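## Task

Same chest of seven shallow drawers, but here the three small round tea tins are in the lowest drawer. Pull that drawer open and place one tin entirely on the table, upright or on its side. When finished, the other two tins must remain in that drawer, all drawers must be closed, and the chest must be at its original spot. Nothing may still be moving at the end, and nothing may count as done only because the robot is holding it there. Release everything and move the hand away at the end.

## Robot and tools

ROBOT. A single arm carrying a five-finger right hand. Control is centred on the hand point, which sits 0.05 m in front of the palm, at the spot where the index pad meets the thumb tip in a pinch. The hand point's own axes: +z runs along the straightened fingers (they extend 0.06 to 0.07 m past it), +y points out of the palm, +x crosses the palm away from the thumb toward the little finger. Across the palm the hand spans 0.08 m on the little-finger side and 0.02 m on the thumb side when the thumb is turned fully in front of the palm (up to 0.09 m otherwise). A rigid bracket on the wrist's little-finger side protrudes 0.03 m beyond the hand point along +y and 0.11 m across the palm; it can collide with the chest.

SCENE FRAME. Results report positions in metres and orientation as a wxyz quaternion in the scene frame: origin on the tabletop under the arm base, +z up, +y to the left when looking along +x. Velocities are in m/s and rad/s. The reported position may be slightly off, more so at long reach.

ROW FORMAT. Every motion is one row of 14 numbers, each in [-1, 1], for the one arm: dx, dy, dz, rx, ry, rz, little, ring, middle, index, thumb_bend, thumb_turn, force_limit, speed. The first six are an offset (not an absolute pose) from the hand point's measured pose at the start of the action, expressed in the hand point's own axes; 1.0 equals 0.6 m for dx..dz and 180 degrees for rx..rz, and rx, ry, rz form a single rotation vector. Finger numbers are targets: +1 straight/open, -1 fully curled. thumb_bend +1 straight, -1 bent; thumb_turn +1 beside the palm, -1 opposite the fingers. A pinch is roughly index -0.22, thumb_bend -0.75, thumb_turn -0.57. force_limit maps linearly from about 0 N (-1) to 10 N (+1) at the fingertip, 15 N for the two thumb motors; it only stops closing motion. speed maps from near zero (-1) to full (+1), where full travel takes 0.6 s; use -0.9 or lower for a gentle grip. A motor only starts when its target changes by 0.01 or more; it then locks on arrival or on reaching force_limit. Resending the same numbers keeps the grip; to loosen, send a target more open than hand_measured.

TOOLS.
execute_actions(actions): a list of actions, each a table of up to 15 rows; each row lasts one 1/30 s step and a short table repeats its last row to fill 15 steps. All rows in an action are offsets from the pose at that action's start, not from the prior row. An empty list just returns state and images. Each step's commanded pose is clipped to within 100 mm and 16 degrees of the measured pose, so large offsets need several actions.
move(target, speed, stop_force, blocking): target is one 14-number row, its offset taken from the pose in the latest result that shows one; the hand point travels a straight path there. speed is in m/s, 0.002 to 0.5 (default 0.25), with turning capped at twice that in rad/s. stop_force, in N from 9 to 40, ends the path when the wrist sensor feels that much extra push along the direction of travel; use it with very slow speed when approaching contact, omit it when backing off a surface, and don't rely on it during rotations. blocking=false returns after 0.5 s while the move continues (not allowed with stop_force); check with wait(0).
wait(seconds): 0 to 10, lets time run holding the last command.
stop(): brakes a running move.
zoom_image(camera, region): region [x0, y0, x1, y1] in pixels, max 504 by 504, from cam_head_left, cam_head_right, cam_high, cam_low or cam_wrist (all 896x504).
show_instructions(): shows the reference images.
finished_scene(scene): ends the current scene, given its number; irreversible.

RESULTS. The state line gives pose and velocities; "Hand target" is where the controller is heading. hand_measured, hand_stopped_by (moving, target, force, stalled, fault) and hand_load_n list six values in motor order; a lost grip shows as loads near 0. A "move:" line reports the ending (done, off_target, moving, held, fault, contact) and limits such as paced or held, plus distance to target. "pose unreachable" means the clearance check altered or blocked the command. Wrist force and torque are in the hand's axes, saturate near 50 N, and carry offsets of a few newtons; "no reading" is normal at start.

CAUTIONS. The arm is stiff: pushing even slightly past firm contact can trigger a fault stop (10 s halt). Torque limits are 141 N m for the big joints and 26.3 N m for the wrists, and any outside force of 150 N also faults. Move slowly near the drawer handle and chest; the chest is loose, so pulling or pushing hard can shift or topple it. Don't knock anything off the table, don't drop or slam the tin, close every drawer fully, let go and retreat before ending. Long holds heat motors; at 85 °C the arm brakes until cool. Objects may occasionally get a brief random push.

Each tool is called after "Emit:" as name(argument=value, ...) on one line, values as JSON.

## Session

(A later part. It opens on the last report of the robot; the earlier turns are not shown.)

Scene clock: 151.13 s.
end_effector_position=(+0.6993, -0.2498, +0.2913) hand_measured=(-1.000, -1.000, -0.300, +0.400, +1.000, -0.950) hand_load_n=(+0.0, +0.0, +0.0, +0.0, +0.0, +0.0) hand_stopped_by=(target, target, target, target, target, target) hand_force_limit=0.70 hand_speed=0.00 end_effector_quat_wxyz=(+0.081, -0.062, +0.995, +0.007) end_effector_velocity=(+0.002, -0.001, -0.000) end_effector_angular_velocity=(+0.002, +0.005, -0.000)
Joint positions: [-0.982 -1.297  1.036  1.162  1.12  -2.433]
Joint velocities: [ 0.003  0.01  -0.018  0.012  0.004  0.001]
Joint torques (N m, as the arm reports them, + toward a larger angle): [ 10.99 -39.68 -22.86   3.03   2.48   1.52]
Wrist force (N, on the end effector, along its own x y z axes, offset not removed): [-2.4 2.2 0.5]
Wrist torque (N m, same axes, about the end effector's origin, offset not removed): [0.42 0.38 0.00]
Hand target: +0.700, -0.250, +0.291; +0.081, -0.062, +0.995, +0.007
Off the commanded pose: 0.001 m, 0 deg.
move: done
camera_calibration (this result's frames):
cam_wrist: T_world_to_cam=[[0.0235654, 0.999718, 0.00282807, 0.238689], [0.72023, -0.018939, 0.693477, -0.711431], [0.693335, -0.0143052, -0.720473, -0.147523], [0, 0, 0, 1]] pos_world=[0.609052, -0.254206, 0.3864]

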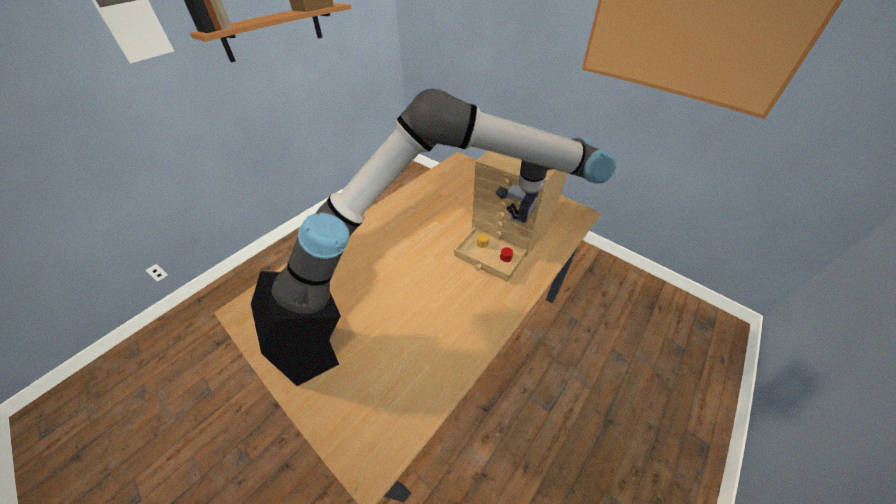

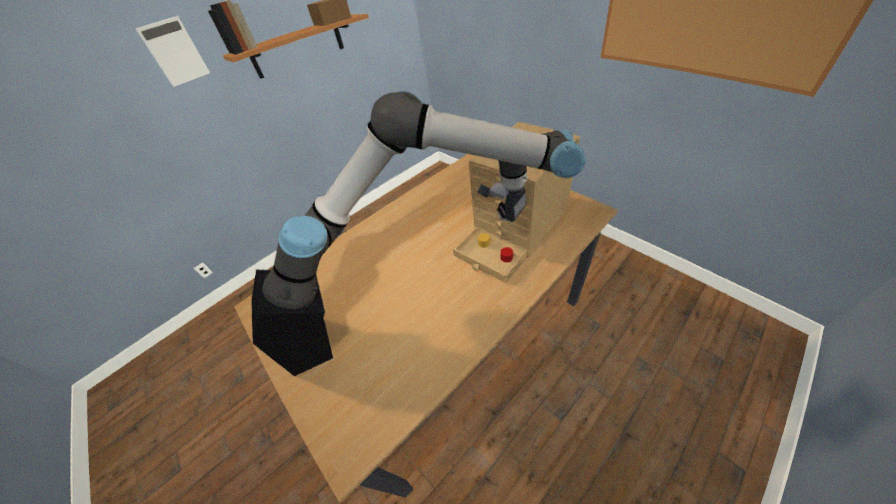

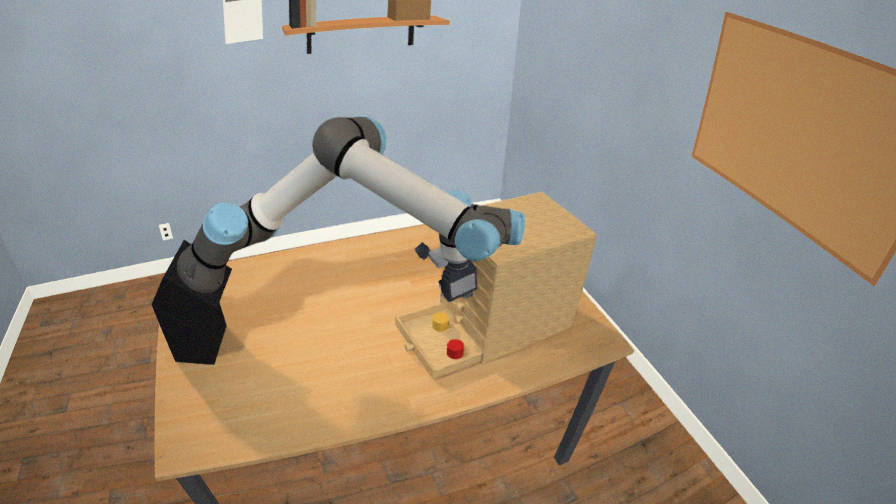

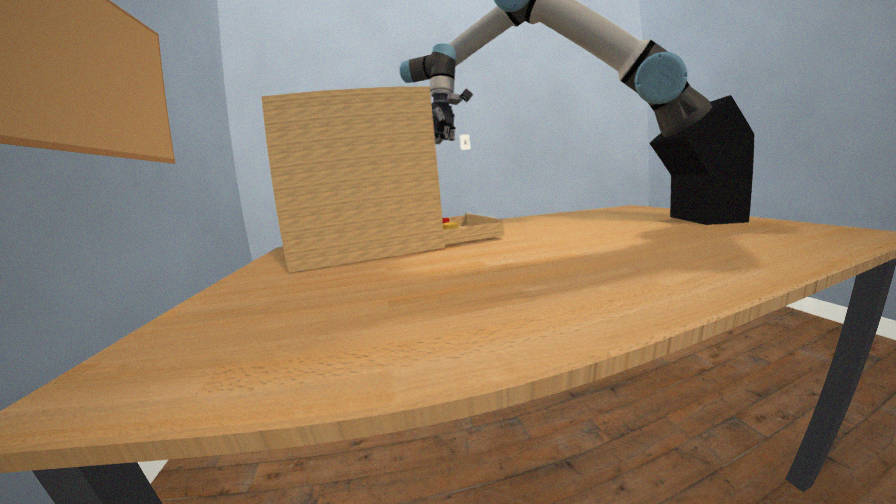

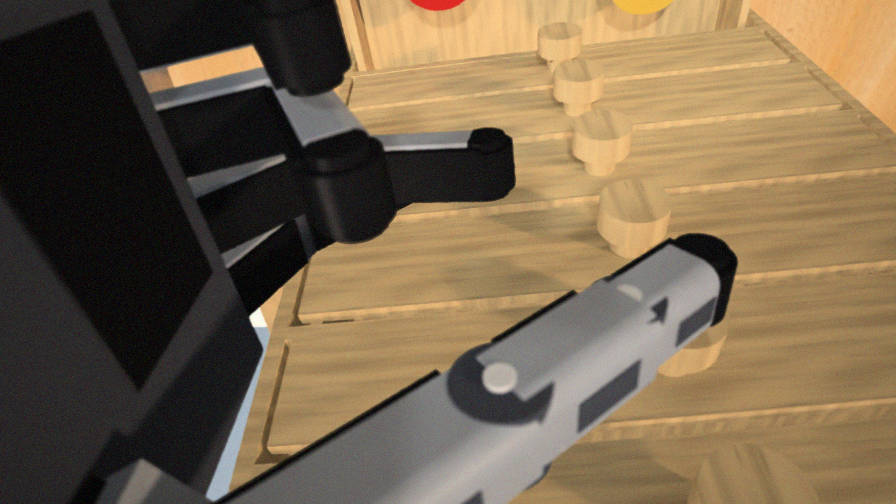

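Emit:
move(target=[-0.055,0,0.262,0,-0.022,0,-1,-1,-0.3,0.4,0.3,-0.95,0.7,0], speed=0.08)

Scene clock: 159.67 s.
end_effector_position=(+0.7566, -0.2422, +0.1415) hand_measured=(-1.000, -1.000, -0.300, +0.124, +0.300, -0.950) hand_load_n=(+0.0, +0.0, +0.0, -22.0, +0.0, +0.0) hand_stopped_by=(target, target, target, target, target, target) hand_force_limit=0.70 hand_speed=0.00 end_effector_quat_wxyz=(+0.115, -0.061, +0.991, +0.009) end_effector_velocity=(-0.000, -0.000, -0.001) end_effector_angular_velocity=(+0.000, +0.001, -0.001)
Joint positions: [-0.828 -1.03   0.899  0.927  1.173 -2.285]
Joint velocities: [ 0.     0.002 -0.001  0.001  0.001  0.   ]
Joint torques (N m, as the arm reports them, + toward a larger angle): [ 50.62 -35.65 -23.52  -4.59 -11.67   2.38]
Wrist force (N, on the end effector, along its own x y z axes, offset not removed): [46.3 -33.8 -50.0]
Wrist torque (N m, same axes, about the end effector's origin, offset not removed): [1.94 1.07 0.87]
Hand target: +0.757, -0.242, +0.141; +0.115, -0.061, +0.991, +0.009
Off the commanded pose: 0.000 m, 0 deg.
move: done
camera_calibration (this result's frames):
cam_wrist: T_world_to_cam=[[0.0232025, 0.999648, 0.0128644, 0.228974], [0.671109, -0.0251119, 0.740934, -0.61967], [0.740996, -0.00855808, -0.671455, -0.336711], [0, 0, 0, 1]] pos_world=[0.660055, -0.247336, 0.230102]

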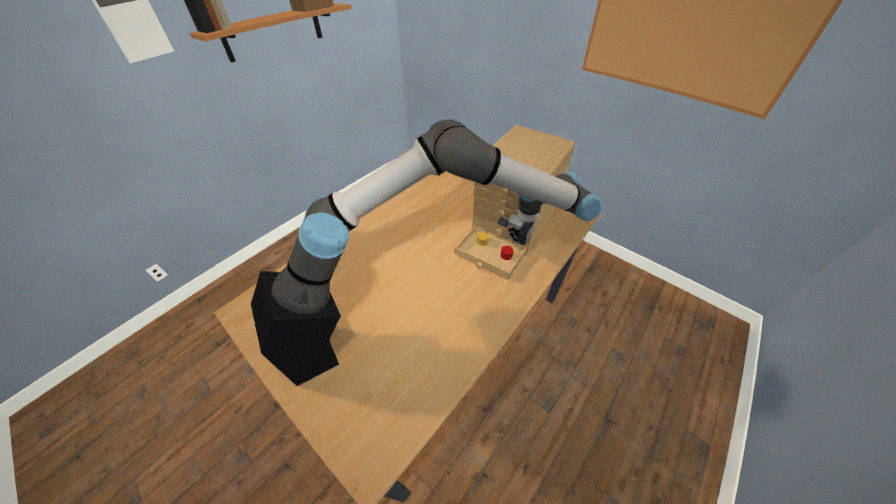

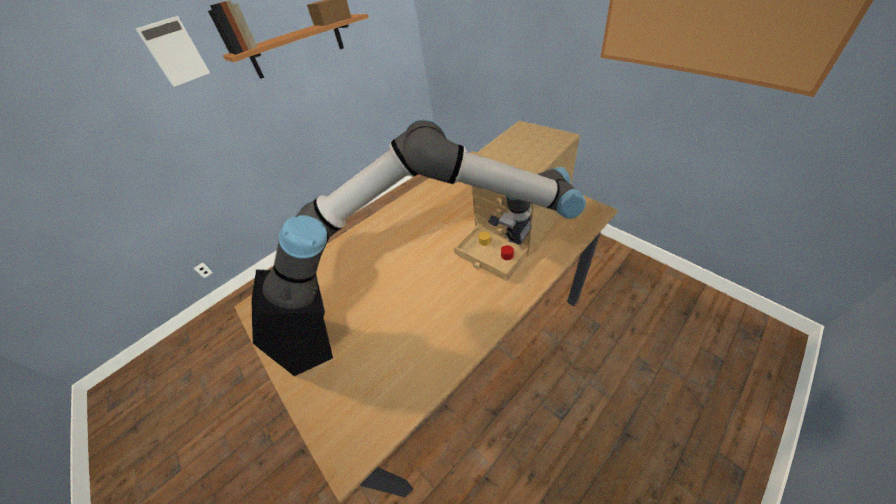

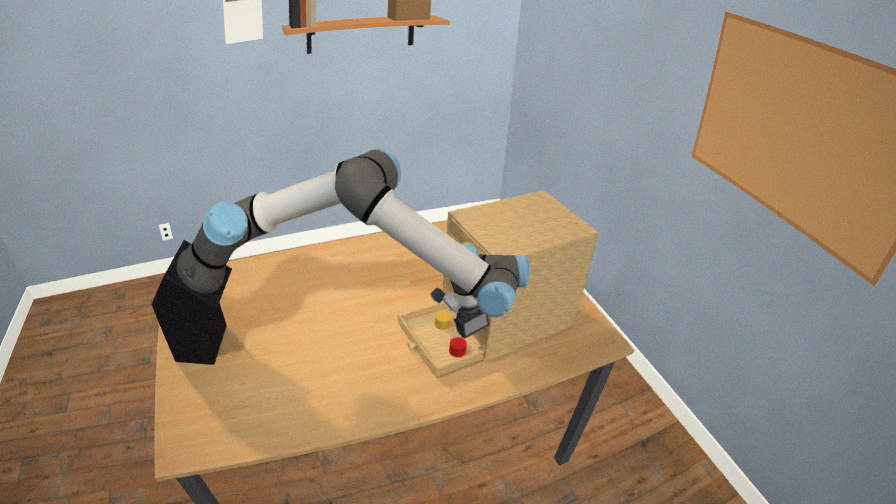

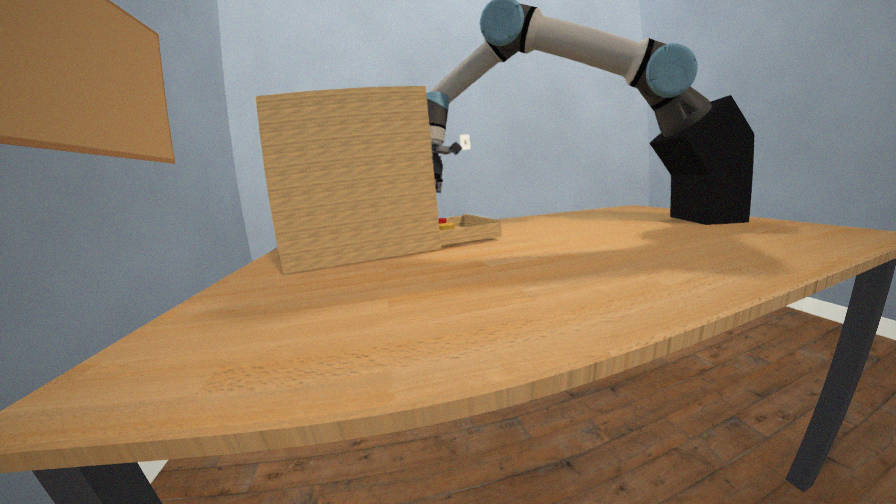

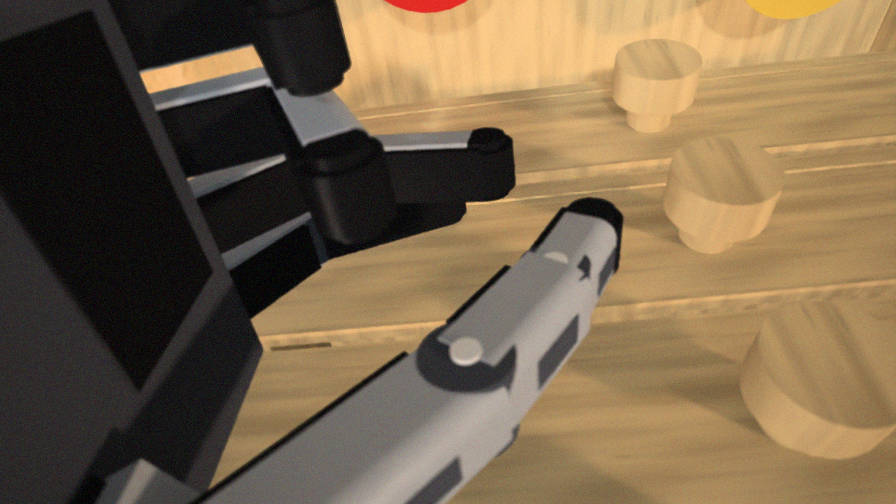

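Emit:
move(target=[0.085,0.02,-0.02,0,0,0,-1,-1,-0.3,0.4,0.3,-0.95,0.7,0], speed=0.03)

Scene clock: 163.90 s.
end_effector_position=(+0.7035, -0.2368, +0.1415) hand_measured=(-1.000, -1.000, -0.300, +0.126, +0.300, -0.950) hand_load_n=(+0.0, +0.0, +0.0, +0.0, +0.0, +0.0) hand_stopped_by=(target, target, target, target, target, target) hand_force_limit=0.70 hand_speed=0.00 end_effector_quat_wxyz=(+0.115, -0.061, +0.991, +0.009) end_effector_velocity=(-0.003, -0.000, -0.000) end_effector_angular_velocity=(-0.002, -0.001, +0.001)
Joint positions: [-0.882 -1.144  1.152  0.804  1.135 -2.327]
Joint velocities: [-0.003 -0.006  0.013 -0.008 -0.001 -0.003]
Joint torques (N m, as the arm reports them, + toward a larger angle): [-10.26 -54.53  -4.94   0.14  -3.66  -1.89]
Wrist force (N, on the end effector, along its own x y z axes, offset not removed): [-3.2 0.9 1.1]
Wrist torque (N m, same axes, about the end effector's origin, offset not removed): [0.18 0.39 -0.09]
Hand target: +0.703, -0.237, +0.142; +0.115, -0.061, +0.991, +0.009
Off the commanded pose: 0.000 m, 0 deg.
move: done
camera_calibration (this result's frames):
cam_wrist: T_world_to_cam=[[0.0231868, 0.999648, 0.0128938, 0.224787], [0.671156, -0.0251236, 0.740891, -0.583994], [0.740954, -0.00852513, -0.671502, -0.297243], [0, 0, 0, 1]] pos_world=[0.606982, -0.241914, 0.230178]

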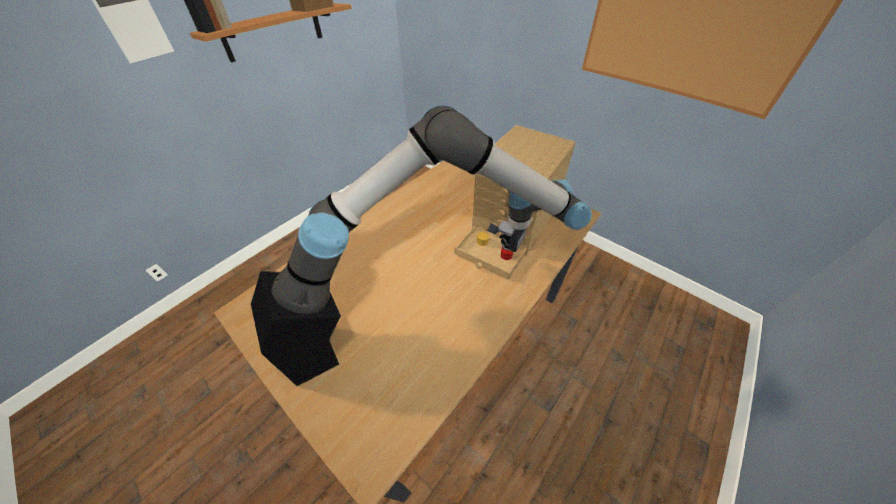

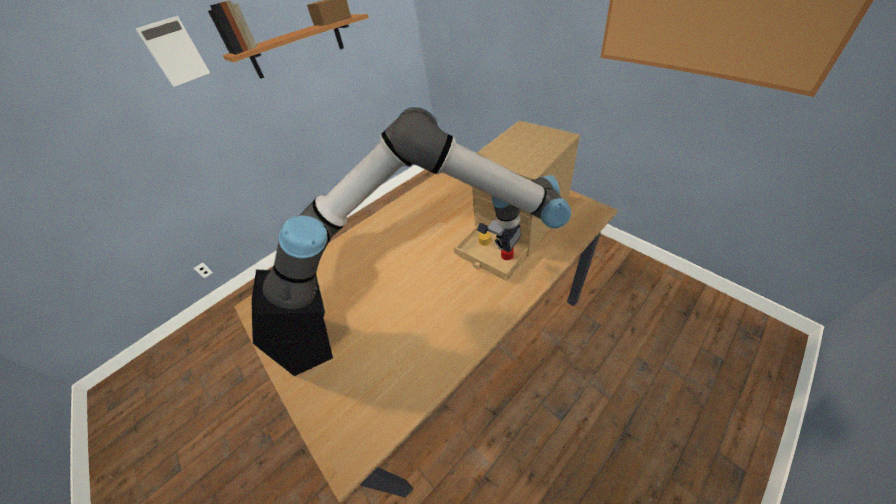

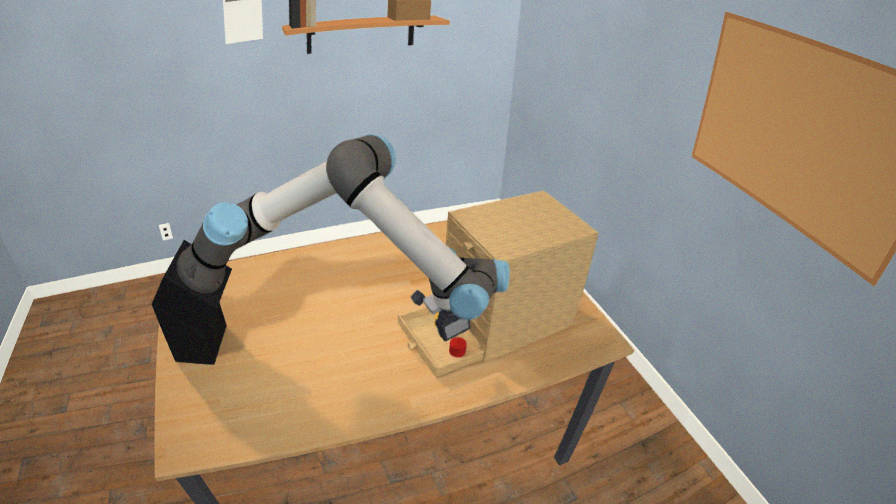

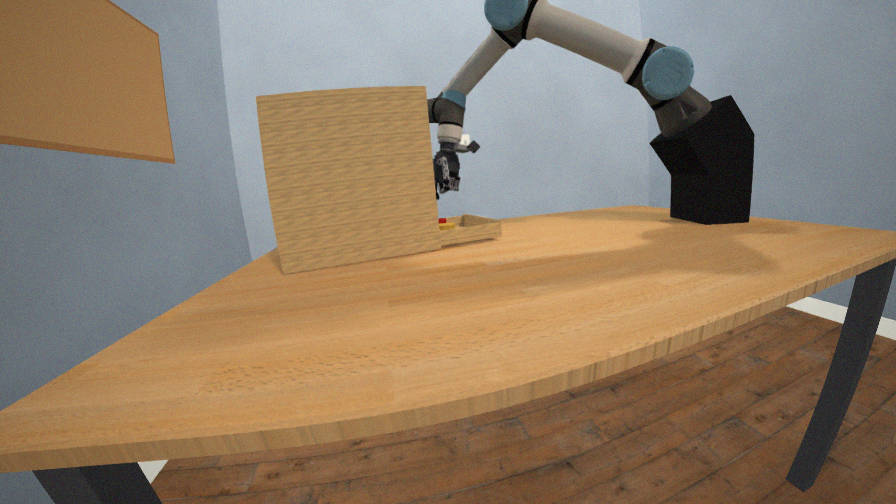

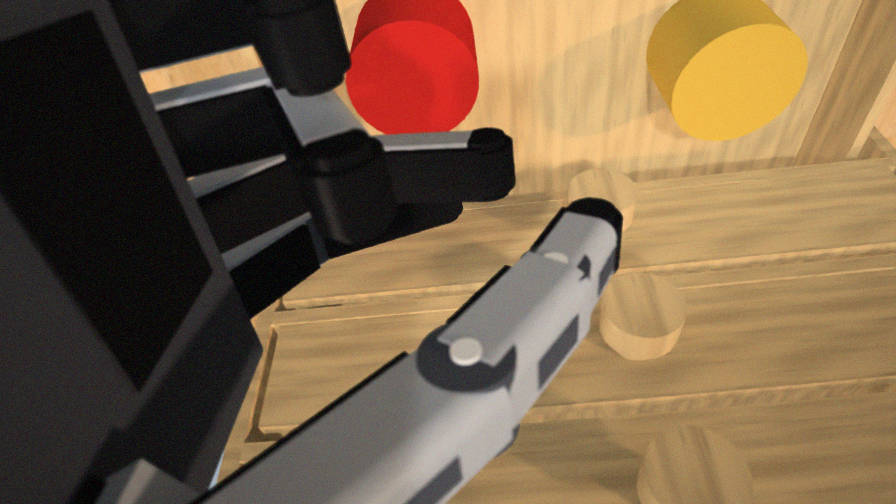

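Emit:
move(target=[0.004,-0.036,0.085,0,0,0,-1,-1,-0.3,0.45,0.4,-0.95,0.7,0], speed=0.04)

Scene clock: 170.87 s.
end_effector_position=(+0.7152, -0.2568, +0.0915) hand_measured=(-1.000, -1.000, -0.300, +0.450, +0.400, -0.950) hand_load_n=(+0.0, +0.0, +0.0, +0.0, +0.0, +0.0) hand_stopped_by=(target, target, target, target, target, target) hand_force_limit=0.70 hand_speed=0.00 end_effector_quat_wxyz=(+0.115, -0.061, +0.991, +0.009) end_effector_velocity=(+0.001, -0.001, -0.002) end_effector_angular_velocity=(+0.001, -0.000, +0.000)
Joint positions: [-0.872 -1.018  1.037  0.789  1.142 -2.319]
Joint velocities: [ 0.001  0.007 -0.009  0.002 -0.     0.001]
Joint torques (N m, as the arm reports them, + toward a larger angle): [  9.08 -45.44 -22.93   2.95   2.62   1.5 ]
Wrist force (N, on the end effector, along its own x y z axes, offset not removed): [-2.4 0.5 0.5]
Wrist torque (N m, same axes, about the end effector's origin, offset not removed): [0.14 0.33 -0.12]
Hand target: +0.715, -0.257, +0.091; +0.115, -0.061, +0.991, +0.009
Off the commanded pose: 0.000 m, 0 deg.
move: done
camera_calibration (this result's frames):
cam_wrist: T_world_to_cam=[[0.0231986, 0.999648, 0.0128867, 0.245129], [0.671144, -0.0251262, 0.740901, -0.555289], [0.740964, -0.00853902, -0.67149, -0.339706], [0, 0, 0, 1]] pos_world=[0.618702, -0.261895, 0.180146]

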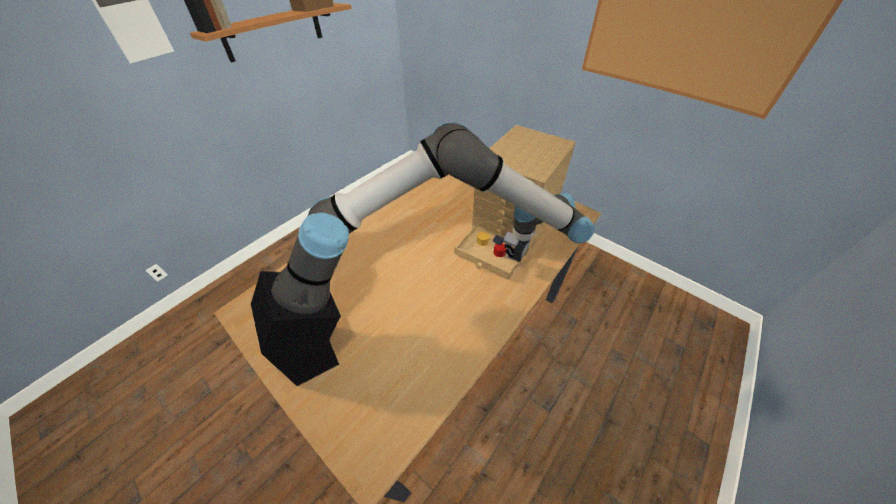

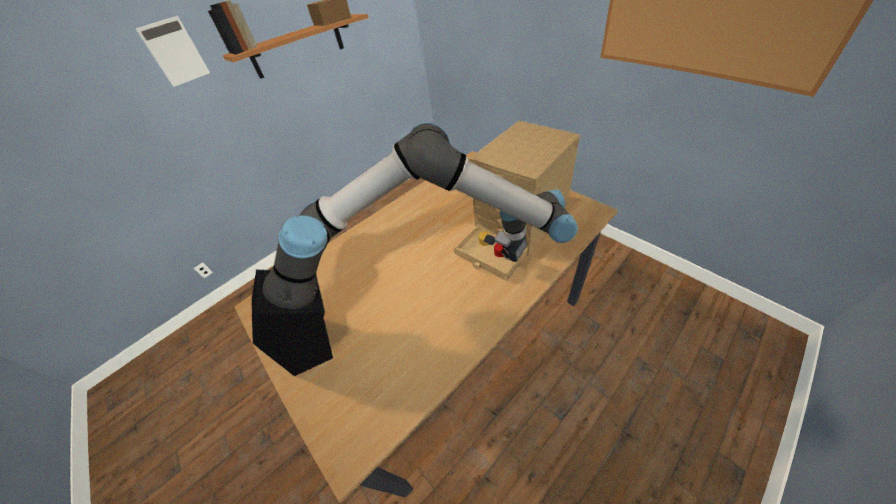

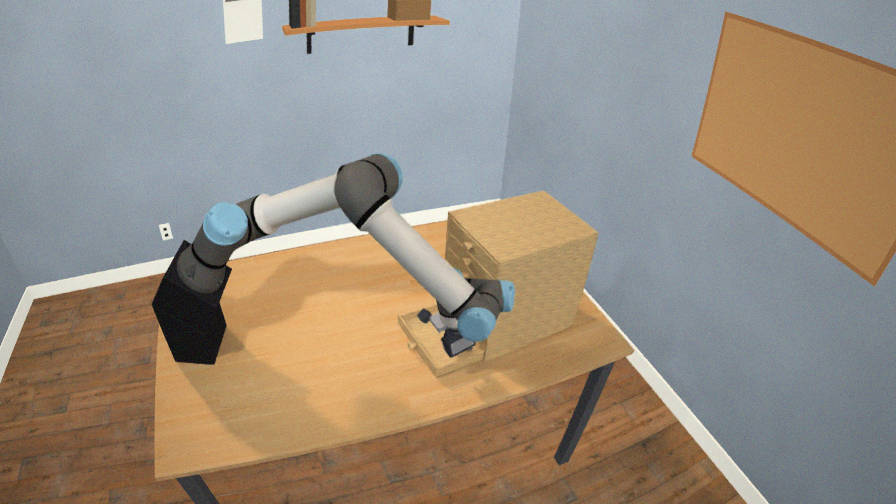

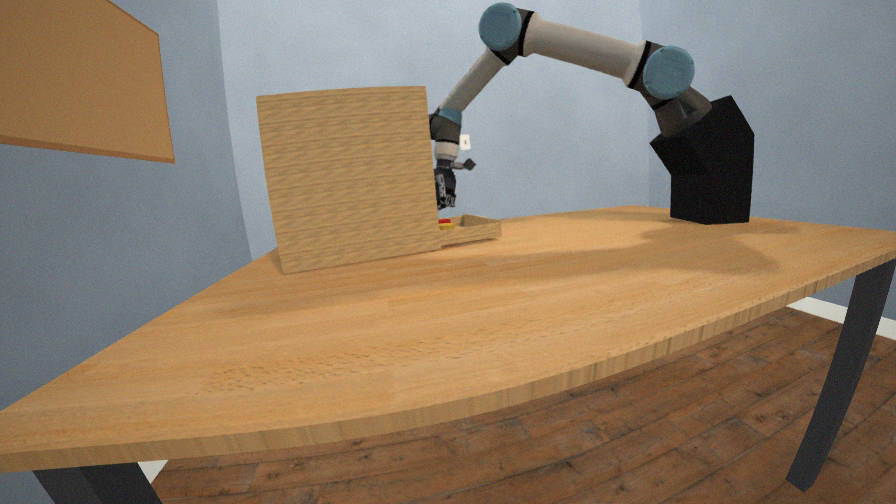

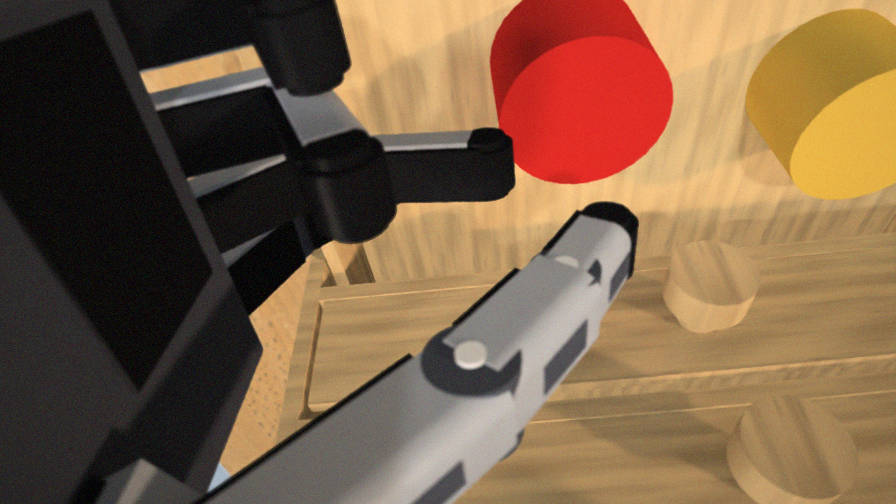

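Emit:
move(target=[0,0.05,0,-0.067,0,0,-1,-1,-0.3,0.6,0.4,-0.95,0.7,0], speed=0.03)

Scene clock: 179.13 s.
end_effector_position=(+0.7116, -0.2273, +0.0916) hand_measured=(-1.000, -1.000, -0.300, +0.600, +0.400, -0.950) hand_load_n=(+0.0, +0.0, +0.0, +0.0, +0.0, +0.0) hand_stopped_by=(target, target, target, target, target, target) hand_force_limit=0.70 hand_speed=0.00 end_effector_quat_wxyz=(+0.108, -0.073, +0.985, +0.112) end_effector_velocity=(+0.000, +0.002, +0.000) end_effector_angular_velocity=(+0.016, +0.001, +0.004)
Joint positions: [-0.883 -0.918  0.927  0.974  0.988 -2.411]
Joint velocities: [-0.     0.009 -0.012  0.017 -0.012 -0.009]
Joint torques (N m, as the arm reports them, + toward a larger angle): [-13.99 -46.49 -20.96   2.89  -3.65  -2.14]
Wrist force (N, on the end effector, along its own x y z axes, offset not removed): [-2.1 1.1 0.7]
Wrist torque (N m, same axes, about the end effector's origin, offset not removed): [0.19 0.27 -0.07]
Hand target: +0.712, -0.227, +0.092; +0.108, -0.073, +0.985, +0.113
Off the commanded pose: 0.000 m, 0 deg.
move: done
camera_calibration (this result's frames):
cam_wrist: T_world_to_cam=[[-0.0212443, 0.976913, 0.212579, 0.22389], [0.692822, -0.13891, 0.707602, -0.590415], [0.720795, 0.162312, -0.673876, -0.28326], [0, 0, 0, 1]] pos_world=[0.617982, -0.254759, 0.179303]

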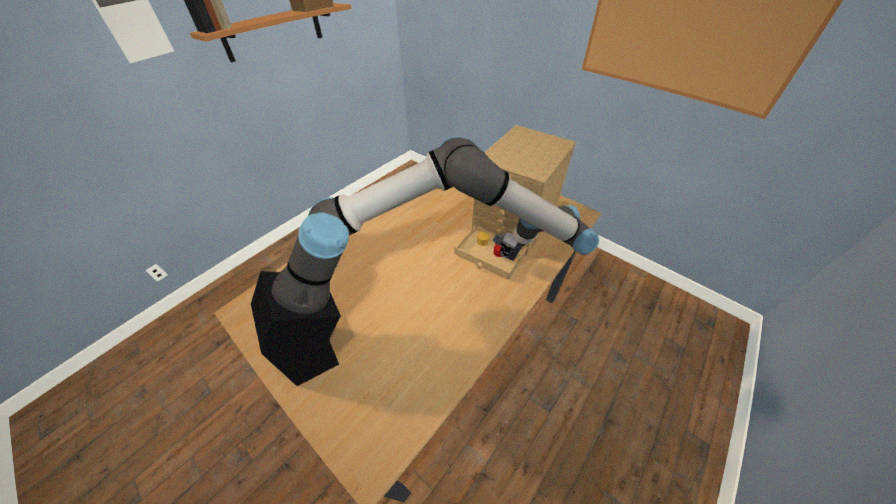

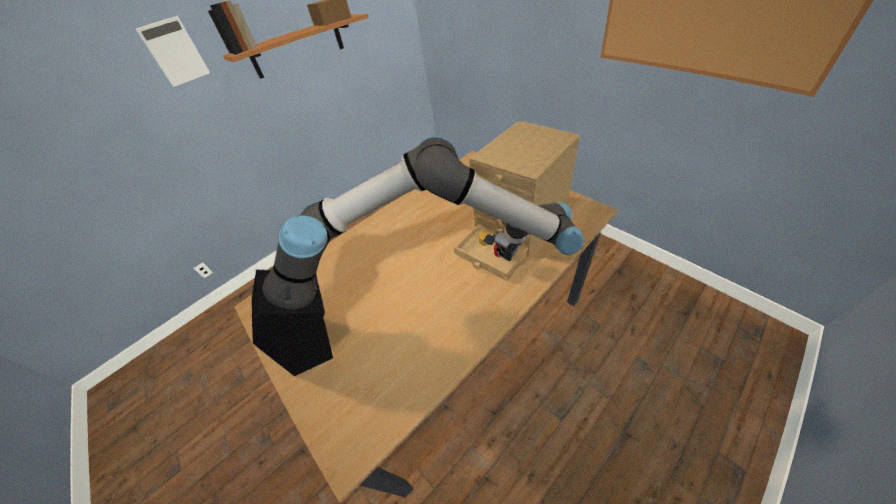

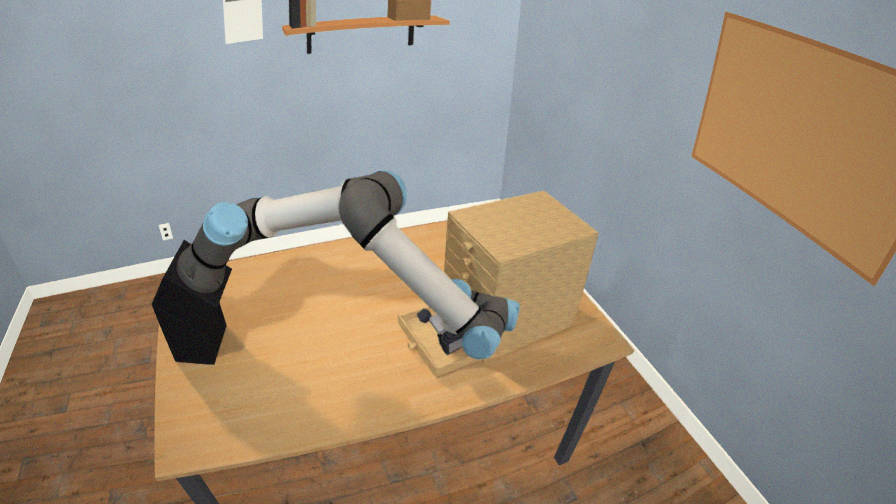

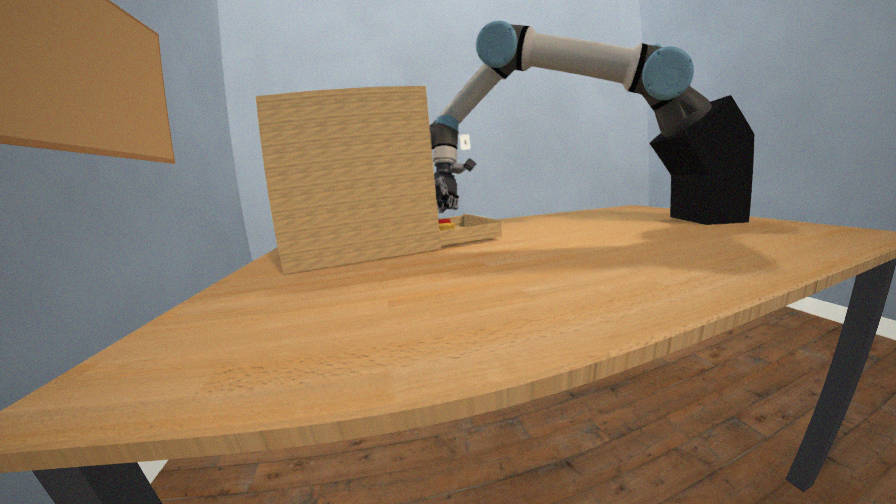

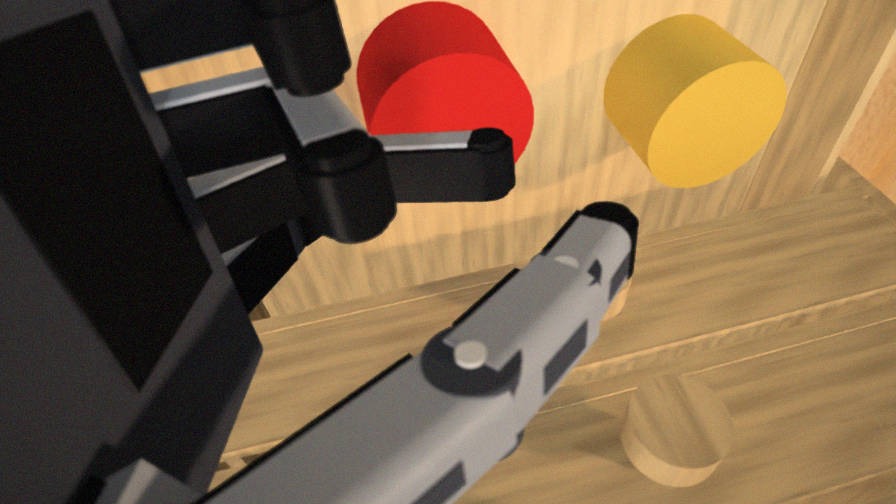

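Emit:
execute_actions(actions=[[[0,0,0,0,0,0,-1,-1,0.4,0.4,0.6,-0.95,0.7,0]],[[0,0,0,0,0,0,-1,-1,0.4,0.4,0.6,-0.95,0.7,0]]])

Scene clock: 182.17 s.
end_effector_position=(+0.7116, -0.2273, +0.0917) hand_measured=(-1.000, -1.000, +0.208, +0.400, +0.600, -0.950) hand_load_n=(+0.0, +0.0, -11.0, +0.5, +0.0, +0.0) hand_stopped_by=(target, target, stalled, target, target, target) hand_force_limit=0.70 hand_speed=0.00 end_effector_quat_wxyz=(+0.108, -0.073, +0.985, +0.112) end_effector_velocity=(+0.000, -0.000, +0.001) end_effector_angular_velocity=(+0.000, -0.001, -0.000)
Joint positions: [-0.883 -0.918  0.927  0.974  0.988 -2.411]
Joint velocities: [-0.    -0.    -0.001  0.001 -0.001  0.   ]
Joint torques (N m, as the arm reports them, + toward a larger angle): [ -8.58 -53.28  -5.16   1.12   2.08   1.17]
Wrist force (N, on the end effector, along its own x y z axes, offset not removed): [-3.7 4.5 -10.0]
Wrist torque (N m, same axes, about the end effector's origin, offset not removed): [0.11 0.66 -0.02]
Hand target: +0.712, -0.227, +0.092; +0.108, -0.073, +0.985, +0.112
Off the commanded pose: 0.000 m, 0 deg.
camera_calibration (this result's frames):
cam_wrist: T_world_to_cam=[[-0.0212399, 0.976912, 0.212583, 0.223897], [0.692797, -0.138922, 0.707625, -0.590446], [0.72082, 0.162307, -0.673851, -0.283256], [0, 0, 0, 1]] pos_world=[0.617991, -0.254779, 0.179345]

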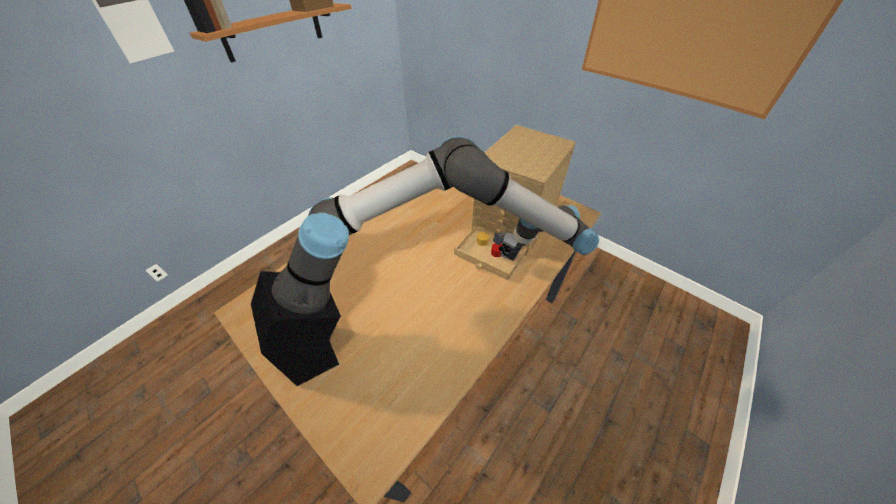

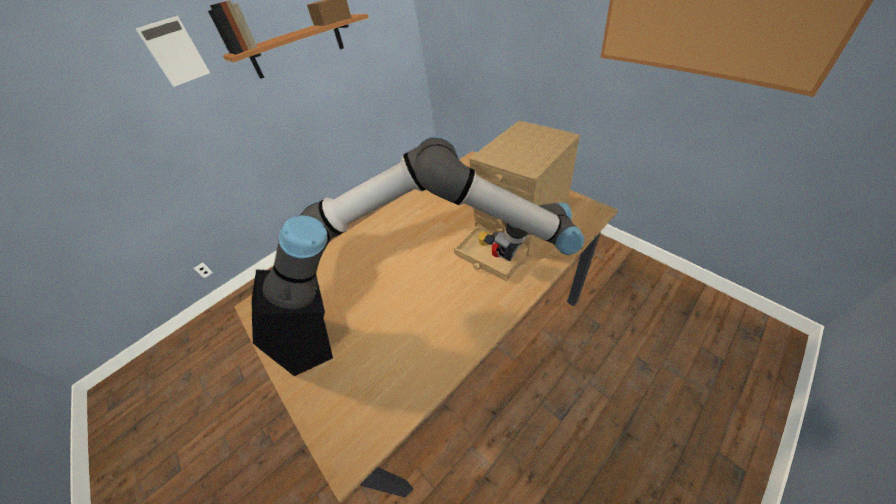

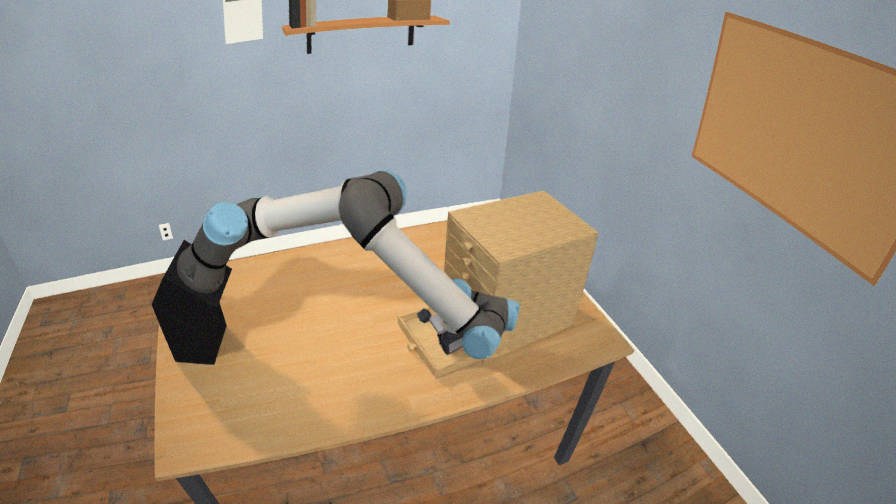

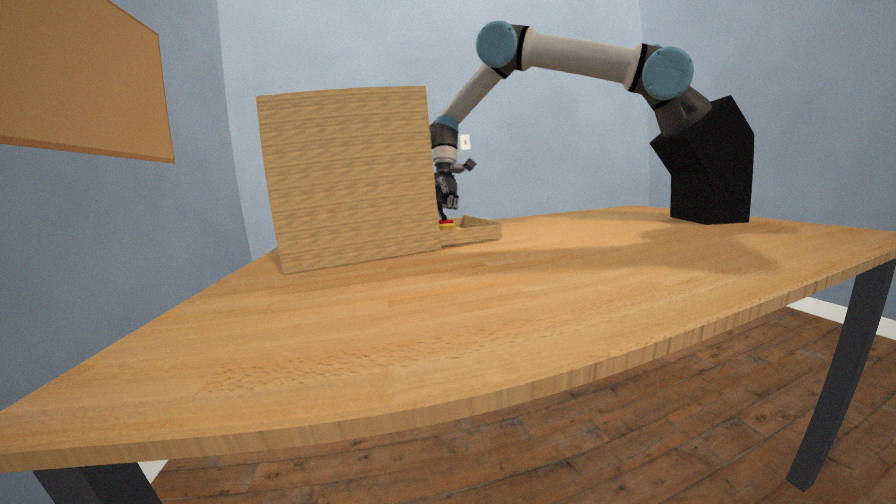

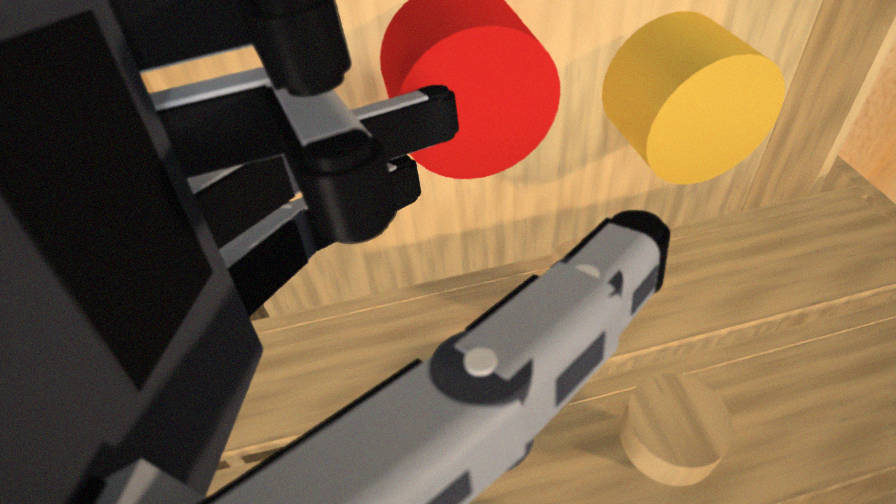

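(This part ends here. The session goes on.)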